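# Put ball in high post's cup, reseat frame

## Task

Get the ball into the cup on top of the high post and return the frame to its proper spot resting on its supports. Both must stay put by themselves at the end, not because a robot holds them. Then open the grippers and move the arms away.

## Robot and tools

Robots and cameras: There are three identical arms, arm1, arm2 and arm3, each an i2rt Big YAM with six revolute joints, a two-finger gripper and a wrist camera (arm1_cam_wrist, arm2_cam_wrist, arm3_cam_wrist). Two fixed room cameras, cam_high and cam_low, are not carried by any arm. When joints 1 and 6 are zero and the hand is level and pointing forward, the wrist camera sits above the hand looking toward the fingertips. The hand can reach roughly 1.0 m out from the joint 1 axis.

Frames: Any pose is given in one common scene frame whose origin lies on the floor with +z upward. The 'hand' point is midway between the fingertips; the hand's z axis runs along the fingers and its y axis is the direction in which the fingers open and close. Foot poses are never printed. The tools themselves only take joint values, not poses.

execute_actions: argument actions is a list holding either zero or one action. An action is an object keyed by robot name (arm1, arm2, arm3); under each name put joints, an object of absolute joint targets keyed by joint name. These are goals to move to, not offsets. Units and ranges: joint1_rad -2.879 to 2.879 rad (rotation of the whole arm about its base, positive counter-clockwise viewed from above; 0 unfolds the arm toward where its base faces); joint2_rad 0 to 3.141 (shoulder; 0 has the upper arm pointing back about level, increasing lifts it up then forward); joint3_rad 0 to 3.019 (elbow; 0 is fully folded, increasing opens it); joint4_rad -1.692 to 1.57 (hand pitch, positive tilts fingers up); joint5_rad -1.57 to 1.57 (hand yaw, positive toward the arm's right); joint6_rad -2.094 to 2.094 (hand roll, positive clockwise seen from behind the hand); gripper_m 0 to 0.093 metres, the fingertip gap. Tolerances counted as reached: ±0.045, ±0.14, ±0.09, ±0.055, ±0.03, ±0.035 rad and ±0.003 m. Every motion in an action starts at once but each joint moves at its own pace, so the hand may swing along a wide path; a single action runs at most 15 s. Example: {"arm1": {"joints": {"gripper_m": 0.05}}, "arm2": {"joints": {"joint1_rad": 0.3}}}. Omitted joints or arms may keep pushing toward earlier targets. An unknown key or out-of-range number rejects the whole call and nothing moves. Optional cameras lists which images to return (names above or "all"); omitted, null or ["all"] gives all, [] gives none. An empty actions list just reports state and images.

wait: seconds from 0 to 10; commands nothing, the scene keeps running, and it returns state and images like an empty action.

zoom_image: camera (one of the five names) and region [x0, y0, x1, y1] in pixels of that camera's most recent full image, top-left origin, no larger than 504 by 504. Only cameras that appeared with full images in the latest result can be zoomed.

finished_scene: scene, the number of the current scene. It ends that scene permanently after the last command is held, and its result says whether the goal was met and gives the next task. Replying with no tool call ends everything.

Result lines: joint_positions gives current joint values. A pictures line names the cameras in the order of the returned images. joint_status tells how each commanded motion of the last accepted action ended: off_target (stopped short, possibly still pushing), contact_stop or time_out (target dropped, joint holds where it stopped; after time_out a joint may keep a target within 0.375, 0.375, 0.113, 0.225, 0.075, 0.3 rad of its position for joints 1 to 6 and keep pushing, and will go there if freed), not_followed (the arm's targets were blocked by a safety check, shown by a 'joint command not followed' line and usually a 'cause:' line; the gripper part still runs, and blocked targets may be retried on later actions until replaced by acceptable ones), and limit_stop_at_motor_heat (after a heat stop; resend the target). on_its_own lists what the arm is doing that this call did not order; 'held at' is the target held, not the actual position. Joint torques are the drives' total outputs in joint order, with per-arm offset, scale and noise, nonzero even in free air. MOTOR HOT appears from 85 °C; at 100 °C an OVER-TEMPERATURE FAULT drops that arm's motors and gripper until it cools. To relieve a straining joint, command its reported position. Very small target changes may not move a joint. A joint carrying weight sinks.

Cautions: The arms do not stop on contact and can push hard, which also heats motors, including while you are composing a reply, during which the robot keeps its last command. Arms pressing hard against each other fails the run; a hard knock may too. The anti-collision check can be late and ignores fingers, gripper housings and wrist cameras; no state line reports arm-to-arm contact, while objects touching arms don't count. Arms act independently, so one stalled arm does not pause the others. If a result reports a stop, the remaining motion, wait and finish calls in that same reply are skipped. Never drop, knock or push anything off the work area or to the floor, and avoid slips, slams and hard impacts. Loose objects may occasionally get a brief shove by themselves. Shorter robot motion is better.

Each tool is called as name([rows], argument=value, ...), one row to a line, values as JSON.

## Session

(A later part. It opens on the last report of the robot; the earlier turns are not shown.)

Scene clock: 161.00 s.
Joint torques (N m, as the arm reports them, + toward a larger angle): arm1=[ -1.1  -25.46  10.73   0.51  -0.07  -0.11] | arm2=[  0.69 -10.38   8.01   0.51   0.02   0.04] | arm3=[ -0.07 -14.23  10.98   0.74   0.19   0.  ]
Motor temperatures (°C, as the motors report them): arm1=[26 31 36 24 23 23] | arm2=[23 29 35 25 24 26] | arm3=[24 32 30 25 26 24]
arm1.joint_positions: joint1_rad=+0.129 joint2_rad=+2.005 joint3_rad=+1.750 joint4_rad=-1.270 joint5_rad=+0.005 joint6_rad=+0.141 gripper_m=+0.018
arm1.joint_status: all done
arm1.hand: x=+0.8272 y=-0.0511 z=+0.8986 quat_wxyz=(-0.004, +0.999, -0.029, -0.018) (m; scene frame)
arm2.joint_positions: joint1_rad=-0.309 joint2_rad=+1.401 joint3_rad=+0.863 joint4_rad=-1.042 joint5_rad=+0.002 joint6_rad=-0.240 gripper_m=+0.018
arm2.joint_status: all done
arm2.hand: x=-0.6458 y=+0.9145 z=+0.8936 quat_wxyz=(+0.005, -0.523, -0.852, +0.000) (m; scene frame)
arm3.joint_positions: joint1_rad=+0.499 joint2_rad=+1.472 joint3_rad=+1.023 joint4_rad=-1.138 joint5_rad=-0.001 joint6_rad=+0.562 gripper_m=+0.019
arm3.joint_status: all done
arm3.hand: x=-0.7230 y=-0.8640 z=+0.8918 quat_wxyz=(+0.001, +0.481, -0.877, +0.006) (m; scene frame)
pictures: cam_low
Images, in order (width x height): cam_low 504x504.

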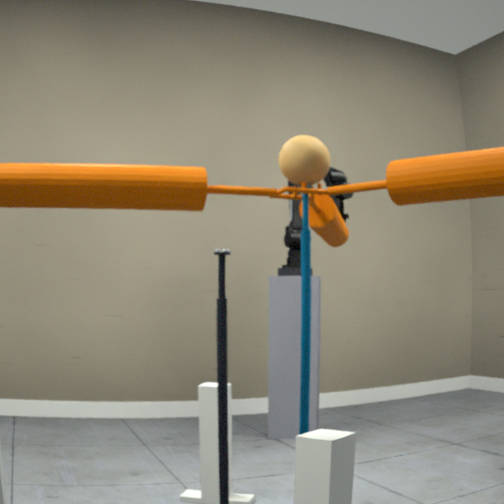

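execute_actions([
  {"arm1":{"joints":{"joint2_rad":2.015,"joint3_rad":1.688,"joint4_rad":-1.165}},"arm2":{"joints":{"joint2_rad":1.458,"joint3_rad":0.79,"joint4_rad":-0.90}},"arm3":{"joints":{"joint2_rad":1.52,"joint3_rad":0.965,"joint4_rad":-1.0}}},
], cameras=["cam_low","cam_high"])

Scene clock: 164.90 s.
Joint torques (N m, as the arm reports them, + toward a larger angle): arm1=[ -1.23 -26.1   10.06   0.13  -0.15  -0.16] | arm2=[  1.43 -10.4    6.84   0.54  -0.01   0.03] | arm3=[  0.   -14.53   9.92   0.69   0.24   0.  ]
Motor temperatures (°C, as the motors report them): arm1=[26 31 35 24 23 23] | arm2=[23 29 35 25 24 26] | arm3=[24 32 30 25 26 24]
arm1.joint_positions: joint1_rad=+0.129 joint2_rad=+2.043 joint3_rad=+1.687 joint4_rad=-1.165 joint5_rad=+0.007 joint6_rad=+0.141 gripper_m=+0.018
arm1.joint_status: all done
arm1.hand: x=+0.8268 y=-0.0503 z=+0.8532 quat_wxyz=(-0.005, +0.999, -0.029, -0.019) (m; scene frame)
arm2.joint_positions: joint1_rad=-0.309 joint2_rad=+1.470 joint3_rad=+0.797 joint4_rad=-0.902 joint5_rad=+0.002 joint6_rad=-0.240 gripper_m=+0.018
arm2.joint_status: all done
arm2.hand: x=-0.6463 y=+0.9157 z=+0.8506 quat_wxyz=(+0.003, -0.523, -0.852, +0.002) (m; scene frame)
arm3.joint_positions: joint1_rad=+0.499 joint2_rad=+1.528 joint3_rad=+0.955 joint4_rad=-1.007 joint5_rad=-0.002 joint6_rad=+0.562 gripper_m=+0.019
arm3.joint_status: all done
arm3.hand: x=-0.7229 y=-0.8640 z=+0.8480 quat_wxyz=(-0.001, +0.481, -0.877, +0.003) (m; scene frame)
pictures: cam_high, cam_low
Images, in order (width x height): cam_high 504x504, cam_low 504x504.

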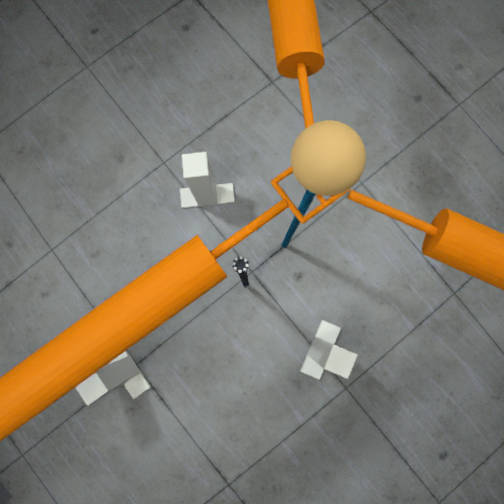

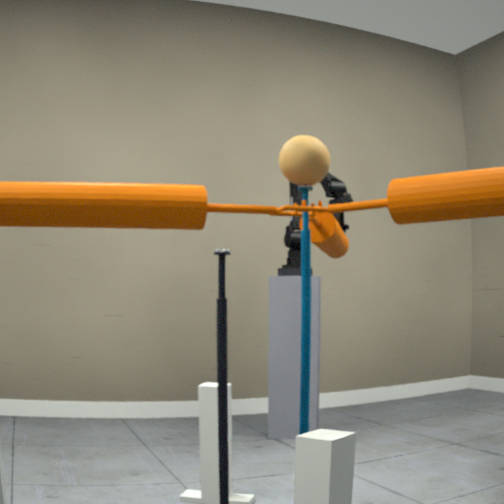

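execute_actions([
  {"arm1":{"joints":{"joint1_rad":0.14,"joint2_rad":1.868,"joint3_rad":1.447,"joint4_rad":-1.095,"joint6_rad":0.155}},"arm2":{"joints":{"joint1_rad":-0.112,"joint2_rad":1.51,"joint3_rad":0.87,"joint4_rad":-0.885,"joint6_rad":-0.04}},"arm3":{"joints":{"joint1_rad":0.322,"joint2_rad":1.52,"joint3_rad":0.975,"joint6_rad":0.382}}},
], cameras=["cam_low","cam_high"])

execute_actions([
  {"arm1":{"joints":{"joint1_rad":0.148,"joint2_rad":1.643,"joint3_rad":1.12,"joint4_rad":-0.998,"joint6_rad":0.165}},"arm2":{"joints":{"joint1_rad":0.125,"joint2_rad":1.605,"joint3_rad":0.995,"joint4_rad":-0.912,"joint6_rad":0.197}},"arm3":{"joints":{"joint1_rad":0.09,"joint2_rad":1.607,"joint3_rad":1.10,"joint4_rad":-1.015,"joint6_rad":0.15}}},
], cameras=["cam_high"])

execute_actions([
  {"arm1":{"joints":{"joint1_rad":0.192,"joint2_rad":1.143,"joint3_rad":0.64,"joint4_rad":-1.03,"joint6_rad":0.208}},"arm2":{"joints":{"joint1_rad":0.418,"joint2_rad":1.886,"joint3_rad":1.44,"joint4_rad":-1.07,"joint6_rad":0.488}},"arm3":{"joints":{"joint1_rad":-0.235,"joint2_rad":1.846,"joint3_rad":1.472,"joint4_rad":-1.145,"joint6_rad":-0.172}}},
], cameras=["cam_low","cam_high"])

Scene clock: 180.70 s.
Joint torques (N m, as the arm reports them, + toward a larger angle): arm1=[ -0.96 -21.67   9.84   0.62  -0.02   0.08] | arm2=[  2.39 -10.34  10.31   0.27  -0.36   0.34] | arm3=[ -1.   -14.41  10.82  -0.12   0.22  -0.1 ]
Motor temperatures (°C, as the motors report them): arm1=[26 32 33 24 23 23] | arm2=[23 28 34 25 24 26] | arm3=[24 31 29 25 26 24]
arm1.joint_positions: joint1_rad=+0.131 joint2_rad=+1.875 joint3_rad=+1.446 joint4_rad=-1.104 joint5_rad=+0.003 joint6_rad=+0.141 gripper_m=+0.018
arm1.joint_status: all done
arm1.hand: x=+0.8948 y=-0.0470 z=+0.8623 quat_wxyz=(-0.004, +1.000, -0.028, -0.013) (m; scene frame)
arm2.joint_positions: joint1_rad=-0.127 joint2_rad=+1.511 joint3_rad=+0.834 joint4_rad=-0.878 joint5_rad=+0.012 joint6_rad=-0.061 gripper_m=+0.018
arm2.joint_status: all done
arm2.hand: x=-0.5800 y=+0.9168 z=+0.8473 quat_wxyz=(-0.002, -0.522, -0.853, +0.012) (m; scene frame)
arm3.joint_positions: joint1_rad=+0.325 joint2_rad=+1.528 joint3_rad=+0.956 joint4_rad=-0.986 joint5_rad=-0.002 joint6_rad=+0.389 gripper_m=+0.019
arm3.joint_status: all done
arm3.hand: x=-0.6540 y=-0.8649 z=+0.8488 quat_wxyz=(-0.007, +0.480, -0.877, -0.006) (m; scene frame)
pictures: cam_high, cam_low
Images, in order (width x height): cam_high 504x504, cam_low 504x504.

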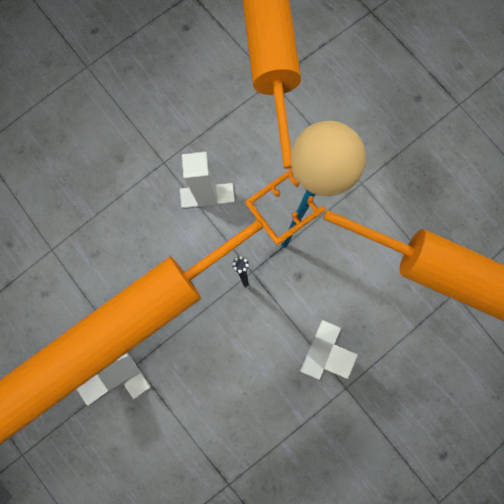

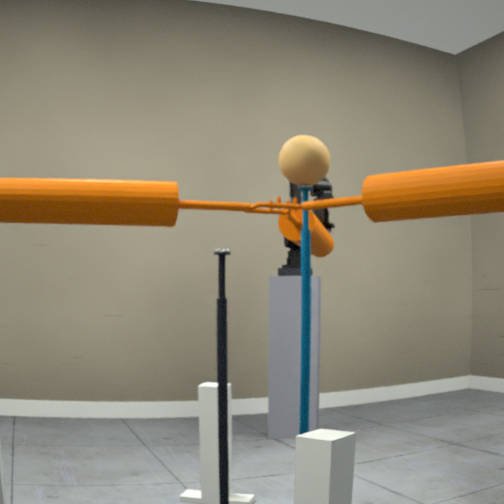

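Scene clock: 181.70 s.
Joint torques (N m, as the arm reports them, + toward a larger angle): arm1=[ -0.53 -15.87   9.56   0.72  -0.06   0.1 ] | arm2=[  1.75 -12.85  10.62   0.04  -0.33   0.24] | arm3=[ -1.16 -16.6   12.24   0.23   0.4   -0.14]
Motor temperatures (°C, as the motors report them): arm1=[26 32 33 24 23 23] | arm2=[23 28 34 25 24 26] | arm3=[24 31 30 25 26 24]
arm1.joint_positions: joint1_rad=+0.136 joint2_rad=+1.644 joint3_rad=+1.115 joint4_rad=-1.009 joint5_rad=+0.004 joint6_rad=+0.149 gripper_m=+0.018
arm1.joint_status: all done
arm1.hand: x=+0.9960 y=-0.0404 z=+0.8618 quat_wxyz=(-0.005, +1.000, -0.029, -0.011) (m; scene frame)
arm2.joint_positions: joint1_rad=+0.113 joint2_rad=+1.610 joint3_rad=+0.958 joint4_rad=-0.903 joint5_rad=+0.012 joint6_rad=+0.180 gripper_m=+0.018
arm2.joint_status: all done
arm2.hand: x=-0.4775 y=+0.9265 z=+0.8480 quat_wxyz=(-0.004, -0.523, -0.852, +0.011) (m; scene frame)
arm3.joint_positions: joint1_rad=+0.101 joint2_rad=+1.619 joint3_rad=+1.067 joint4_rad=-1.009 joint5_rad=-0.008 joint6_rad=+0.165 gripper_m=+0.019
arm3.joint_status: all done
arm3.hand: x=-0.5548 y=-0.8552 z=+0.8500 quat_wxyz=(-0.005, +0.480, -0.877, -0.007) (m; scene frame)
pictures: cam_high
Images, in order (width x height): cam_high 504x504.

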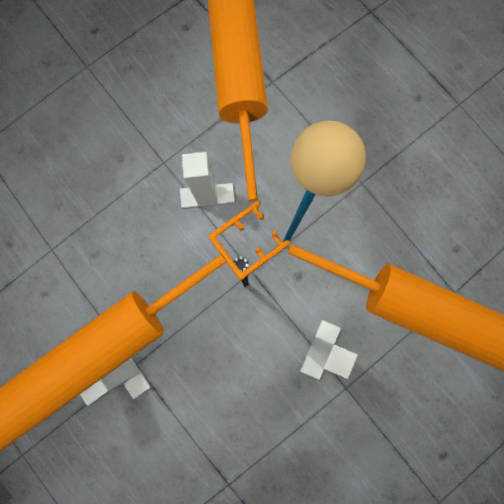

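Scene clock: 182.83 s.
Joint torques (N m, as the arm reports them, + toward a larger angle): arm1=[-0.14 -7.3   9.6   0.25 -0.13  0.11] | arm2=[  3.41 -17.81  12.5   -0.14  -0.43   0.37] | arm3=[ -2.   -23.02  14.36  -0.12   0.41  -0.17]
Motor temperatures (°C, as the motors report them): arm1=[26 31 33 24 23 23] | arm2=[23 29 34 25 24 26] | arm3=[24 31 30 25 26 24]
arm1.joint_positions: joint1_rad=+0.176 joint2_rad=+1.148 joint3_rad=+0.637 joint4_rad=-1.033 joint5_rad=+0.007 joint6_rad=+0.190 gripper_m=+0.018
arm1.joint_status: all done
arm1.hand: x=+1.1832 y=-0.0339 z=+0.8701 quat_wxyz=(-0.006, +1.000, -0.030, -0.008) (m; scene frame)
arm2.joint_positions: joint1_rad=+0.398 joint2_rad=+1.901 joint3_rad=+1.385 joint4_rad=-1.057 joint5_rad=+0.014 joint6_rad=+0.465 gripper_m=+0.018
arm2.joint_status: all done
arm2.hand: x=-0.2916 y=+0.9327 z=+0.8509 quat_wxyz=(+0.003, -0.523, -0.852, +0.009) (m; scene frame)
arm3.joint_positions: joint1_rad=-0.220 joint2_rad=+1.871 joint3_rad=+1.422 joint4_rad=-1.132 joint5_rad=-0.009 joint6_rad=-0.155 gripper_m=+0.019
arm3.joint_status: all done
arm3.hand: x=-0.3678 y=-0.8509 z=+0.8524 quat_wxyz=(+0.002, +0.480, -0.877, -0.003) (m; scene frame)
pictures: cam_high, cam_low
Images, in order (width x height): cam_high 504x504, cam_low 504x504.

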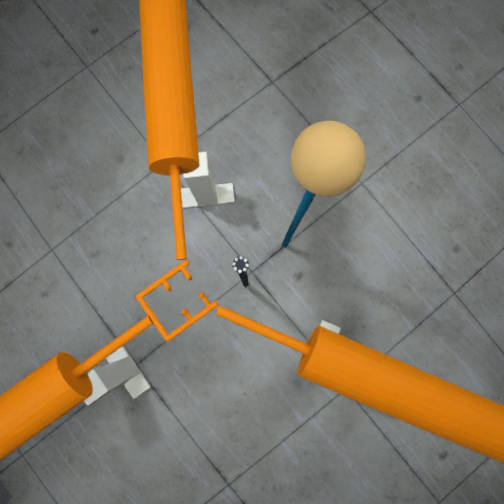

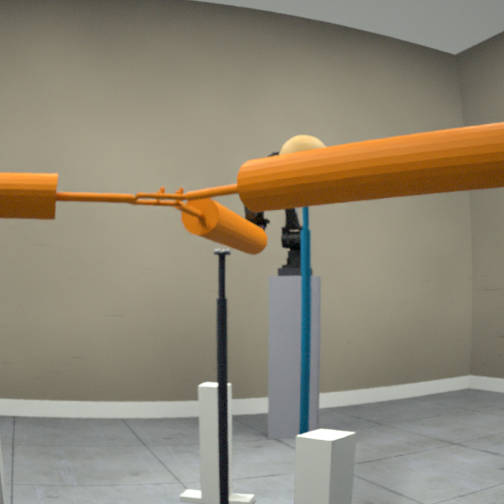

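execute_actions([
  {"arm1":{"joints":{"joint2_rad":1.705,"joint3_rad":0.455,"joint4_rad":-0.28}},"arm2":{"joints":{"joint2_rad":2.17,"joint3_rad":1.318,"joint4_rad":-0.68}},"arm3":{"joints":{"joint2_rad":2.105,"joint3_rad":1.315,"joint4_rad":-0.74}}},
], cameras=[])

execute_actions([
  {"arm1":{"joints":{"joint2_rad":2.44,"joint3_rad":0.615,"joint4_rad":0.295}},"arm2":{"joints":{"joint2_rad":2.575,"joint3_rad":1.47,"joint4_rad":-0.42}},"arm3":{"joints":{"joint2_rad":2.50,"joint3_rad":1.43,"joint4_rad":-0.45}}},
], cameras=["cam_low","cam_high"])

Scene clock: 189.10 s.
Joint torques (N m, as the arm reports them, + toward a larger angle): arm1=[ -0.43 -10.13   3.36   0.8   -0.02   0.1 ] | arm2=[  2.74 -21.22   5.95   0.52  -0.35   0.32] | arm3=[ -1.47 -25.51   7.99   0.61   0.2   -0.12]
Motor temperatures (°C, as the motors report them): arm1=[26 31 32 24 23 23] | arm2=[23 29 35 25 24 26] | arm3=[24 32 30 25 26 24]
arm1.joint_positions: joint1_rad=+0.179 joint2_rad=+1.707 joint3_rad=+0.458 joint4_rad=-0.293 joint5_rad=+0.003 joint6_rad=+0.191 gripper_m=+0.018
arm1.joint_status: all done
arm1.hand: x=+1.1851 y=-0.0337 z=+0.6873 quat_wxyz=(-0.004, +1.000, -0.029, -0.009) (m; scene frame)
arm2.joint_positions: joint1_rad=+0.397 joint2_rad=+2.209 joint3_rad=+1.317 joint4_rad=-0.684 joint5_rad=+0.013 joint6_rad=+0.468 gripper_m=+0.018
arm2.joint_status: all done
arm2.hand: x=-0.2924 y=+0.9320 z=+0.6696 quat_wxyz=(+0.004, -0.524, -0.852, +0.009) (m; scene frame)
arm3.joint_positions: joint1_rad=-0.221 joint2_rad=+2.145 joint3_rad=+1.308 joint4_rad=-0.746 joint5_rad=-0.004 joint6_rad=-0.162 gripper_m=+0.019
arm3.joint_status: all done
arm3.hand: x=-0.3677 y=-0.8535 z=+0.6734 quat_wxyz=(+0.003, +0.482, -0.876, +0.000) (m; scene frame)
pictures: none
No camera images: the call's "cameras" was empty. Leave "cameras" out to get every camera's image.

Scene clock: 190.43 s.
Joint torques (N m, as the arm reports them, + toward a larger angle): arm1=[ -0.36 -13.48  -2.13   0.63  -0.07   0.08] | arm2=[  2.37 -19.92   5.83   0.25  -0.24   0.3 ] | arm3=[ -1.5  -25.67   7.17   0.72   0.27  -0.15]
Motor temperatures (°C, as the motors report them): arm1=[26 30 32 24 23 23] | arm2=[23 29 35 25 24 26] | arm3=[24 32 30 25 26 24]
arm1.joint_positions: joint1_rad=+0.180 joint2_rad=+2.440 joint3_rad=+0.614 joint4_rad=+0.286 joint5_rad=+0.005 joint6_rad=+0.194 gripper_m=+0.018
arm1.joint_status: all done
arm1.hand: x=+1.1894 y=-0.0318 z=+0.5068 quat_wxyz=(-0.004, +0.999, -0.030, -0.010) (m; scene frame)
arm2.joint_positions: joint1_rad=+0.404 joint2_rad=+2.593 joint3_rad=+1.447 joint4_rad=-0.417 joint5_rad=+0.010 joint6_rad=+0.470 gripper_m=+0.018
arm2.joint_status: all done
arm2.hand: x=-0.2913 y=+0.9354 z=+0.4949 quat_wxyz=(-0.003, -0.523, -0.853, +0.008) (m; scene frame)
arm3.joint_positions: joint1_rad=-0.220 joint2_rad=+2.522 joint3_rad=+1.407 joint4_rad=-0.457 joint5_rad=-0.005 joint6_rad=-0.157 gripper_m=+0.019
arm3.joint_status: all done
arm3.hand: x=-0.3671 y=-0.8517 z=+0.4977 quat_wxyz=(-0.002, +0.480, -0.877, -0.003) (m; scene frame)
pictures: cam_high, cam_low
Images, in order (width x height): cam_high 504x504, cam_low 504x504.

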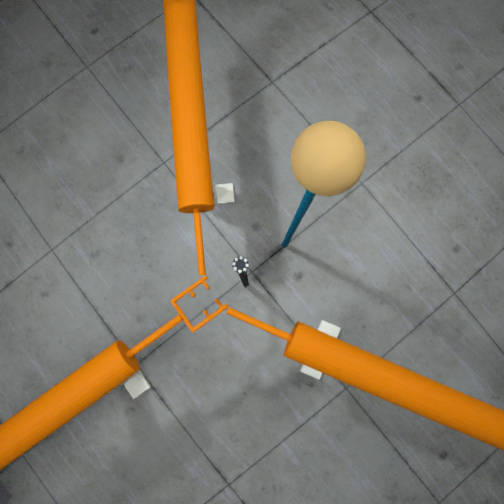

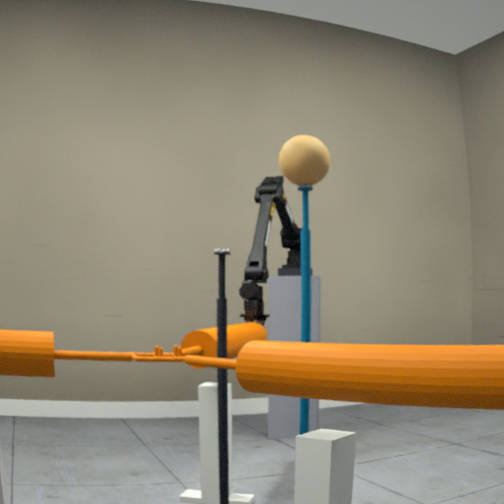

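Offset is about 5 mm in −x; the last descent includes a bias to correct it.

execute_actions([
  {"arm1":{"joints":{"joint2_rad":2.675,"joint3_rad":0.732,"joint4_rad":0.392}},"arm2":{"joints":{"joint2_rad":2.74,"joint3_rad":1.60,"joint4_rad":-0.37,"joint5_rad":-0.01}},"arm3":{"joints":{"joint1_rad":-0.245,"joint2_rad":2.662,"joint3_rad":1.535,"joint4_rad":-0.383}}},
], cameras=["cam_low","cam_high"])

Scene clock: 199.00 s.
Joint torques (N m, as the arm reports them, + toward a larger angle): arm1=[ -0.48 -14.08  -3.97   0.37  -0.06   0.07] | arm2=[  2.04 -21.09   6.18   0.62  -0.35   0.25] | arm3=[ -2.24 -25.4    6.92   1.12   0.31  -0.12]
Motor temperatures (°C, as the motors report them): arm1=[26 30 30 24 23 23] | arm2=[23 30 34 25 24 26] | arm3=[24 33 29 25 26 24]
arm1.joint_positions: joint1_rad=+0.180 joint2_rad=+2.672 joint3_rad=+0.740 joint4_rad=+0.390 joint5_rad=+0.005 joint6_rad=+0.194 gripper_m=+0.018
arm1.joint_status: all done
arm1.hand: x=+1.1941 y=-0.0307 z=+0.4372 quat_wxyz=(-0.004, +1.000, -0.030, -0.009) (m; scene frame)
arm2.joint_positions: joint1_rad=+0.407 joint2_rad=+2.756 joint3_rad=+1.569 joint4_rad=-0.376 joint5_rad=+0.003 joint6_rad=+0.475 gripper_m=+0.018
arm2.joint_status: all done
arm2.hand: x=-0.2866 y=+0.9357 z=+0.4287 quat_wxyz=(-0.003, -0.523, -0.852, +0.004) (m; scene frame)
arm3.joint_positions: joint1_rad=-0.226 joint2_rad=+2.680 joint3_rad=+1.509 joint4_rad=-0.398 joint5_rad=-0.006 joint6_rad=-0.162 gripper_m=+0.019
arm3.joint_status: all done
arm3.hand: x=-0.3624 y=-0.8513 z=+0.4322 quat_wxyz=(-0.004, +0.480, -0.877, -0.004) (m; scene frame)
pictures: cam_high, cam_low
Images, in order (width x height): cam_high 504x504, cam_low 504x504.

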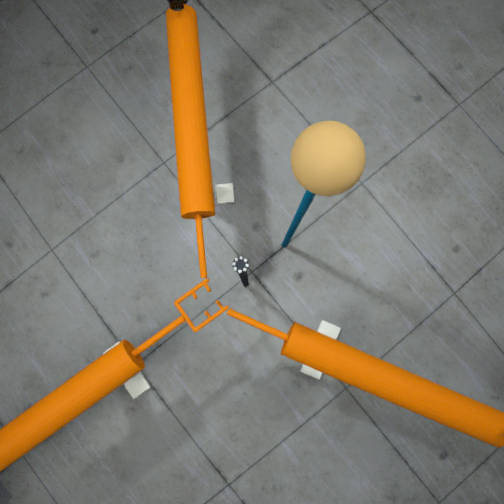

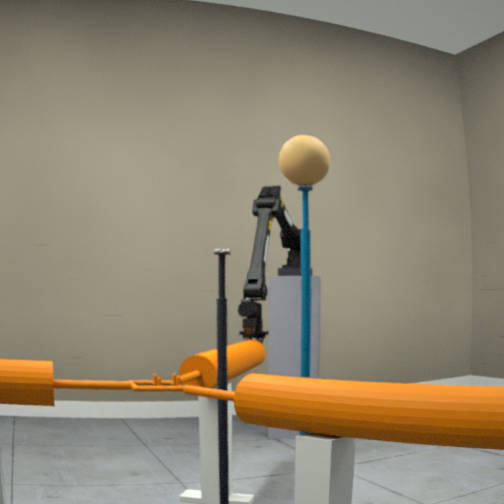

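execute_actions([
  {"arm1":{"joints":{"joint1_rad":0.182,"gripper_m":0.07}},"arm2":{"joints":{"joint1_rad":0.408,"joint3_rad":1.575,"gripper_m":0.07}},"arm3":{"joints":{"joint1_rad":-0.228,"joint3_rad":1.518,"gripper_m":0.07}}},
], cameras=[])

execute_actions([
  {"arm1":{"joints":{"joint2_rad":2.1,"joint3_rad":0.45,"joint4_rad":0.07}},"arm2":{"joints":{"joint2_rad":2.25,"joint3_rad":1.29,"joint4_rad":-0.62}},"arm3":{"joints":{"joint2_rad":2.2,"joint3_rad":1.26,"joint4_rad":-0.64}}},
], cameras=["cam_low","cam_high"])

Scene clock: 204.23 s.
Joint torques (N m, as the arm reports them, + toward a larger angle): arm1=[ -1.16 -14.14  -3.92   0.36  -0.01   0.07] | arm2=[  1.39 -21.24   4.12   0.61   0.01   0.24] | arm3=[ -0.54 -25.11   5.36   1.05   0.19  -0.1 ]
Motor temperatures (°C, as the motors report them): arm1=[26 30 30 24 23 23] | arm2=[23 31 33 25 25 26] | arm3=[24 34 29 25 26 24]
arm1.joint_positions: joint1_rad=+0.180 joint2_rad=+2.672 joint3_rad=+0.740 joint4_rad=+0.390 joint5_rad=+0.003 joint6_rad=+0.194 gripper_m=+0.070
arm1.joint_status: all done
arm1.hand: x=+1.1942 y=-0.0310 z=+0.4372 quat_wxyz=(-0.004, +1.000, -0.030, -0.009) (m; scene frame)
arm2.joint_positions: joint1_rad=+0.407 joint2_rad=+2.752 joint3_rad=+1.569 joint4_rad=-0.376 joint5_rad=-0.007 joint6_rad=+0.476 gripper_m=+0.070
arm2.joint_status: all done
arm2.hand: x=-0.2844 y=+0.9361 z=+0.4303 quat_wxyz=(-0.005, -0.523, -0.852, -0.001) (m; scene frame)
arm3.joint_positions: joint1_rad=-0.226 joint2_rad=+2.677 joint3_rad=+1.509 joint4_rad=-0.396 joint5_rad=-0.003 joint6_rad=-0.162 gripper_m=+0.070
arm3.joint_status: all done
arm3.hand: x=-0.3607 y=-0.8502 z=+0.4340 quat_wxyz=(-0.007, +0.480, -0.877, -0.003) (m; scene frame)
pictures: none
No camera images: the call's "cameras" was empty. Leave "cameras" out to get every camera's image.

Scene clock: 205.60 s.
Joint torques (N m, as the arm reports them, + toward a larger angle): arm1=[ -1.08 -11.43  -0.22  -0.23   0.     0.08] | arm2=[  1.18 -15.98   5.29   0.27   0.01   0.23] | arm3=[ -0.55 -18.86   7.21   0.     0.21  -0.11]
Motor temperatures (°C, as the motors report them): arm1=[26 30 30 24 23 23] | arm2=[23 31 33 25 24 26] | arm3=[24 34 29 25 26 24]
arm1.joint_positions: joint1_rad=+0.180 joint2_rad=+2.091 joint3_rad=+0.448 joint4_rad=+0.079 joint5_rad=+0.003 joint6_rad=+0.194 gripper_m=+0.070
arm1.joint_status: all done
arm1.hand: x=+1.2113 y=-0.0298 z=+0.5977 quat_wxyz=(-0.005, +1.000, -0.030, +0.002) (m; scene frame)
arm2.joint_positions: joint1_rad=+0.407 joint2_rad=+2.216 joint3_rad=+1.297 joint4_rad=-0.615 joint5_rad=-0.007 joint6_rad=+0.476 gripper_m=+0.070
arm2.joint_status: all done
arm2.hand: x=-0.2839 y=+0.9371 z=+0.6612 quat_wxyz=(-0.017, -0.523, -0.852, +0.000) (m; scene frame)
arm3.joint_positions: joint1_rad=-0.226 joint2_rad=+2.170 joint3_rad=+1.256 joint4_rad=-0.628 joint5_rad=-0.003 joint6_rad=-0.162 gripper_m=+0.070
arm3.joint_status: all done
arm3.hand: x=-0.3690 y=-0.8591 z=+0.6481 quat_wxyz=(-0.017, +0.480, -0.877, -0.007) (m; scene frame)
pictures: cam_high, cam_low
Images, in order (width x height): cam_high 504x504, cam_low 504x504.

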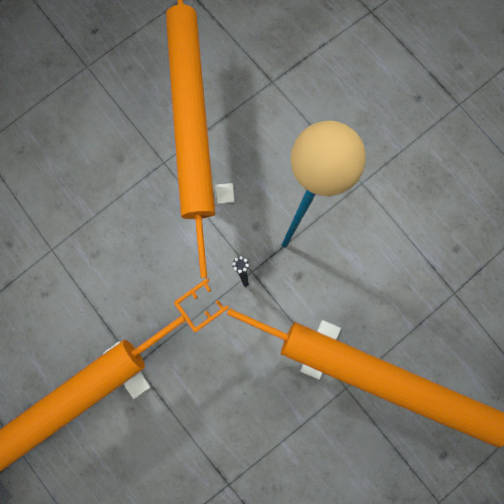

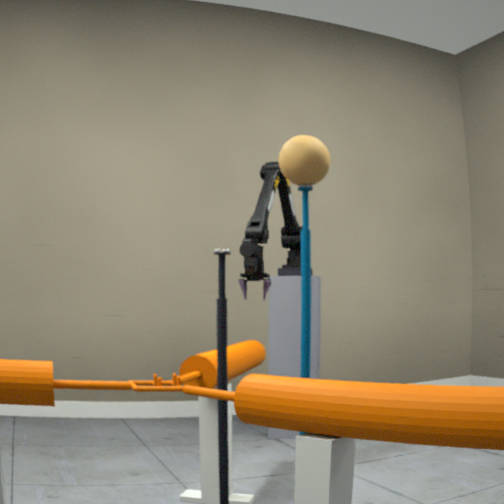

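finished_scene(scene=2)

The scene is finished: the task was done.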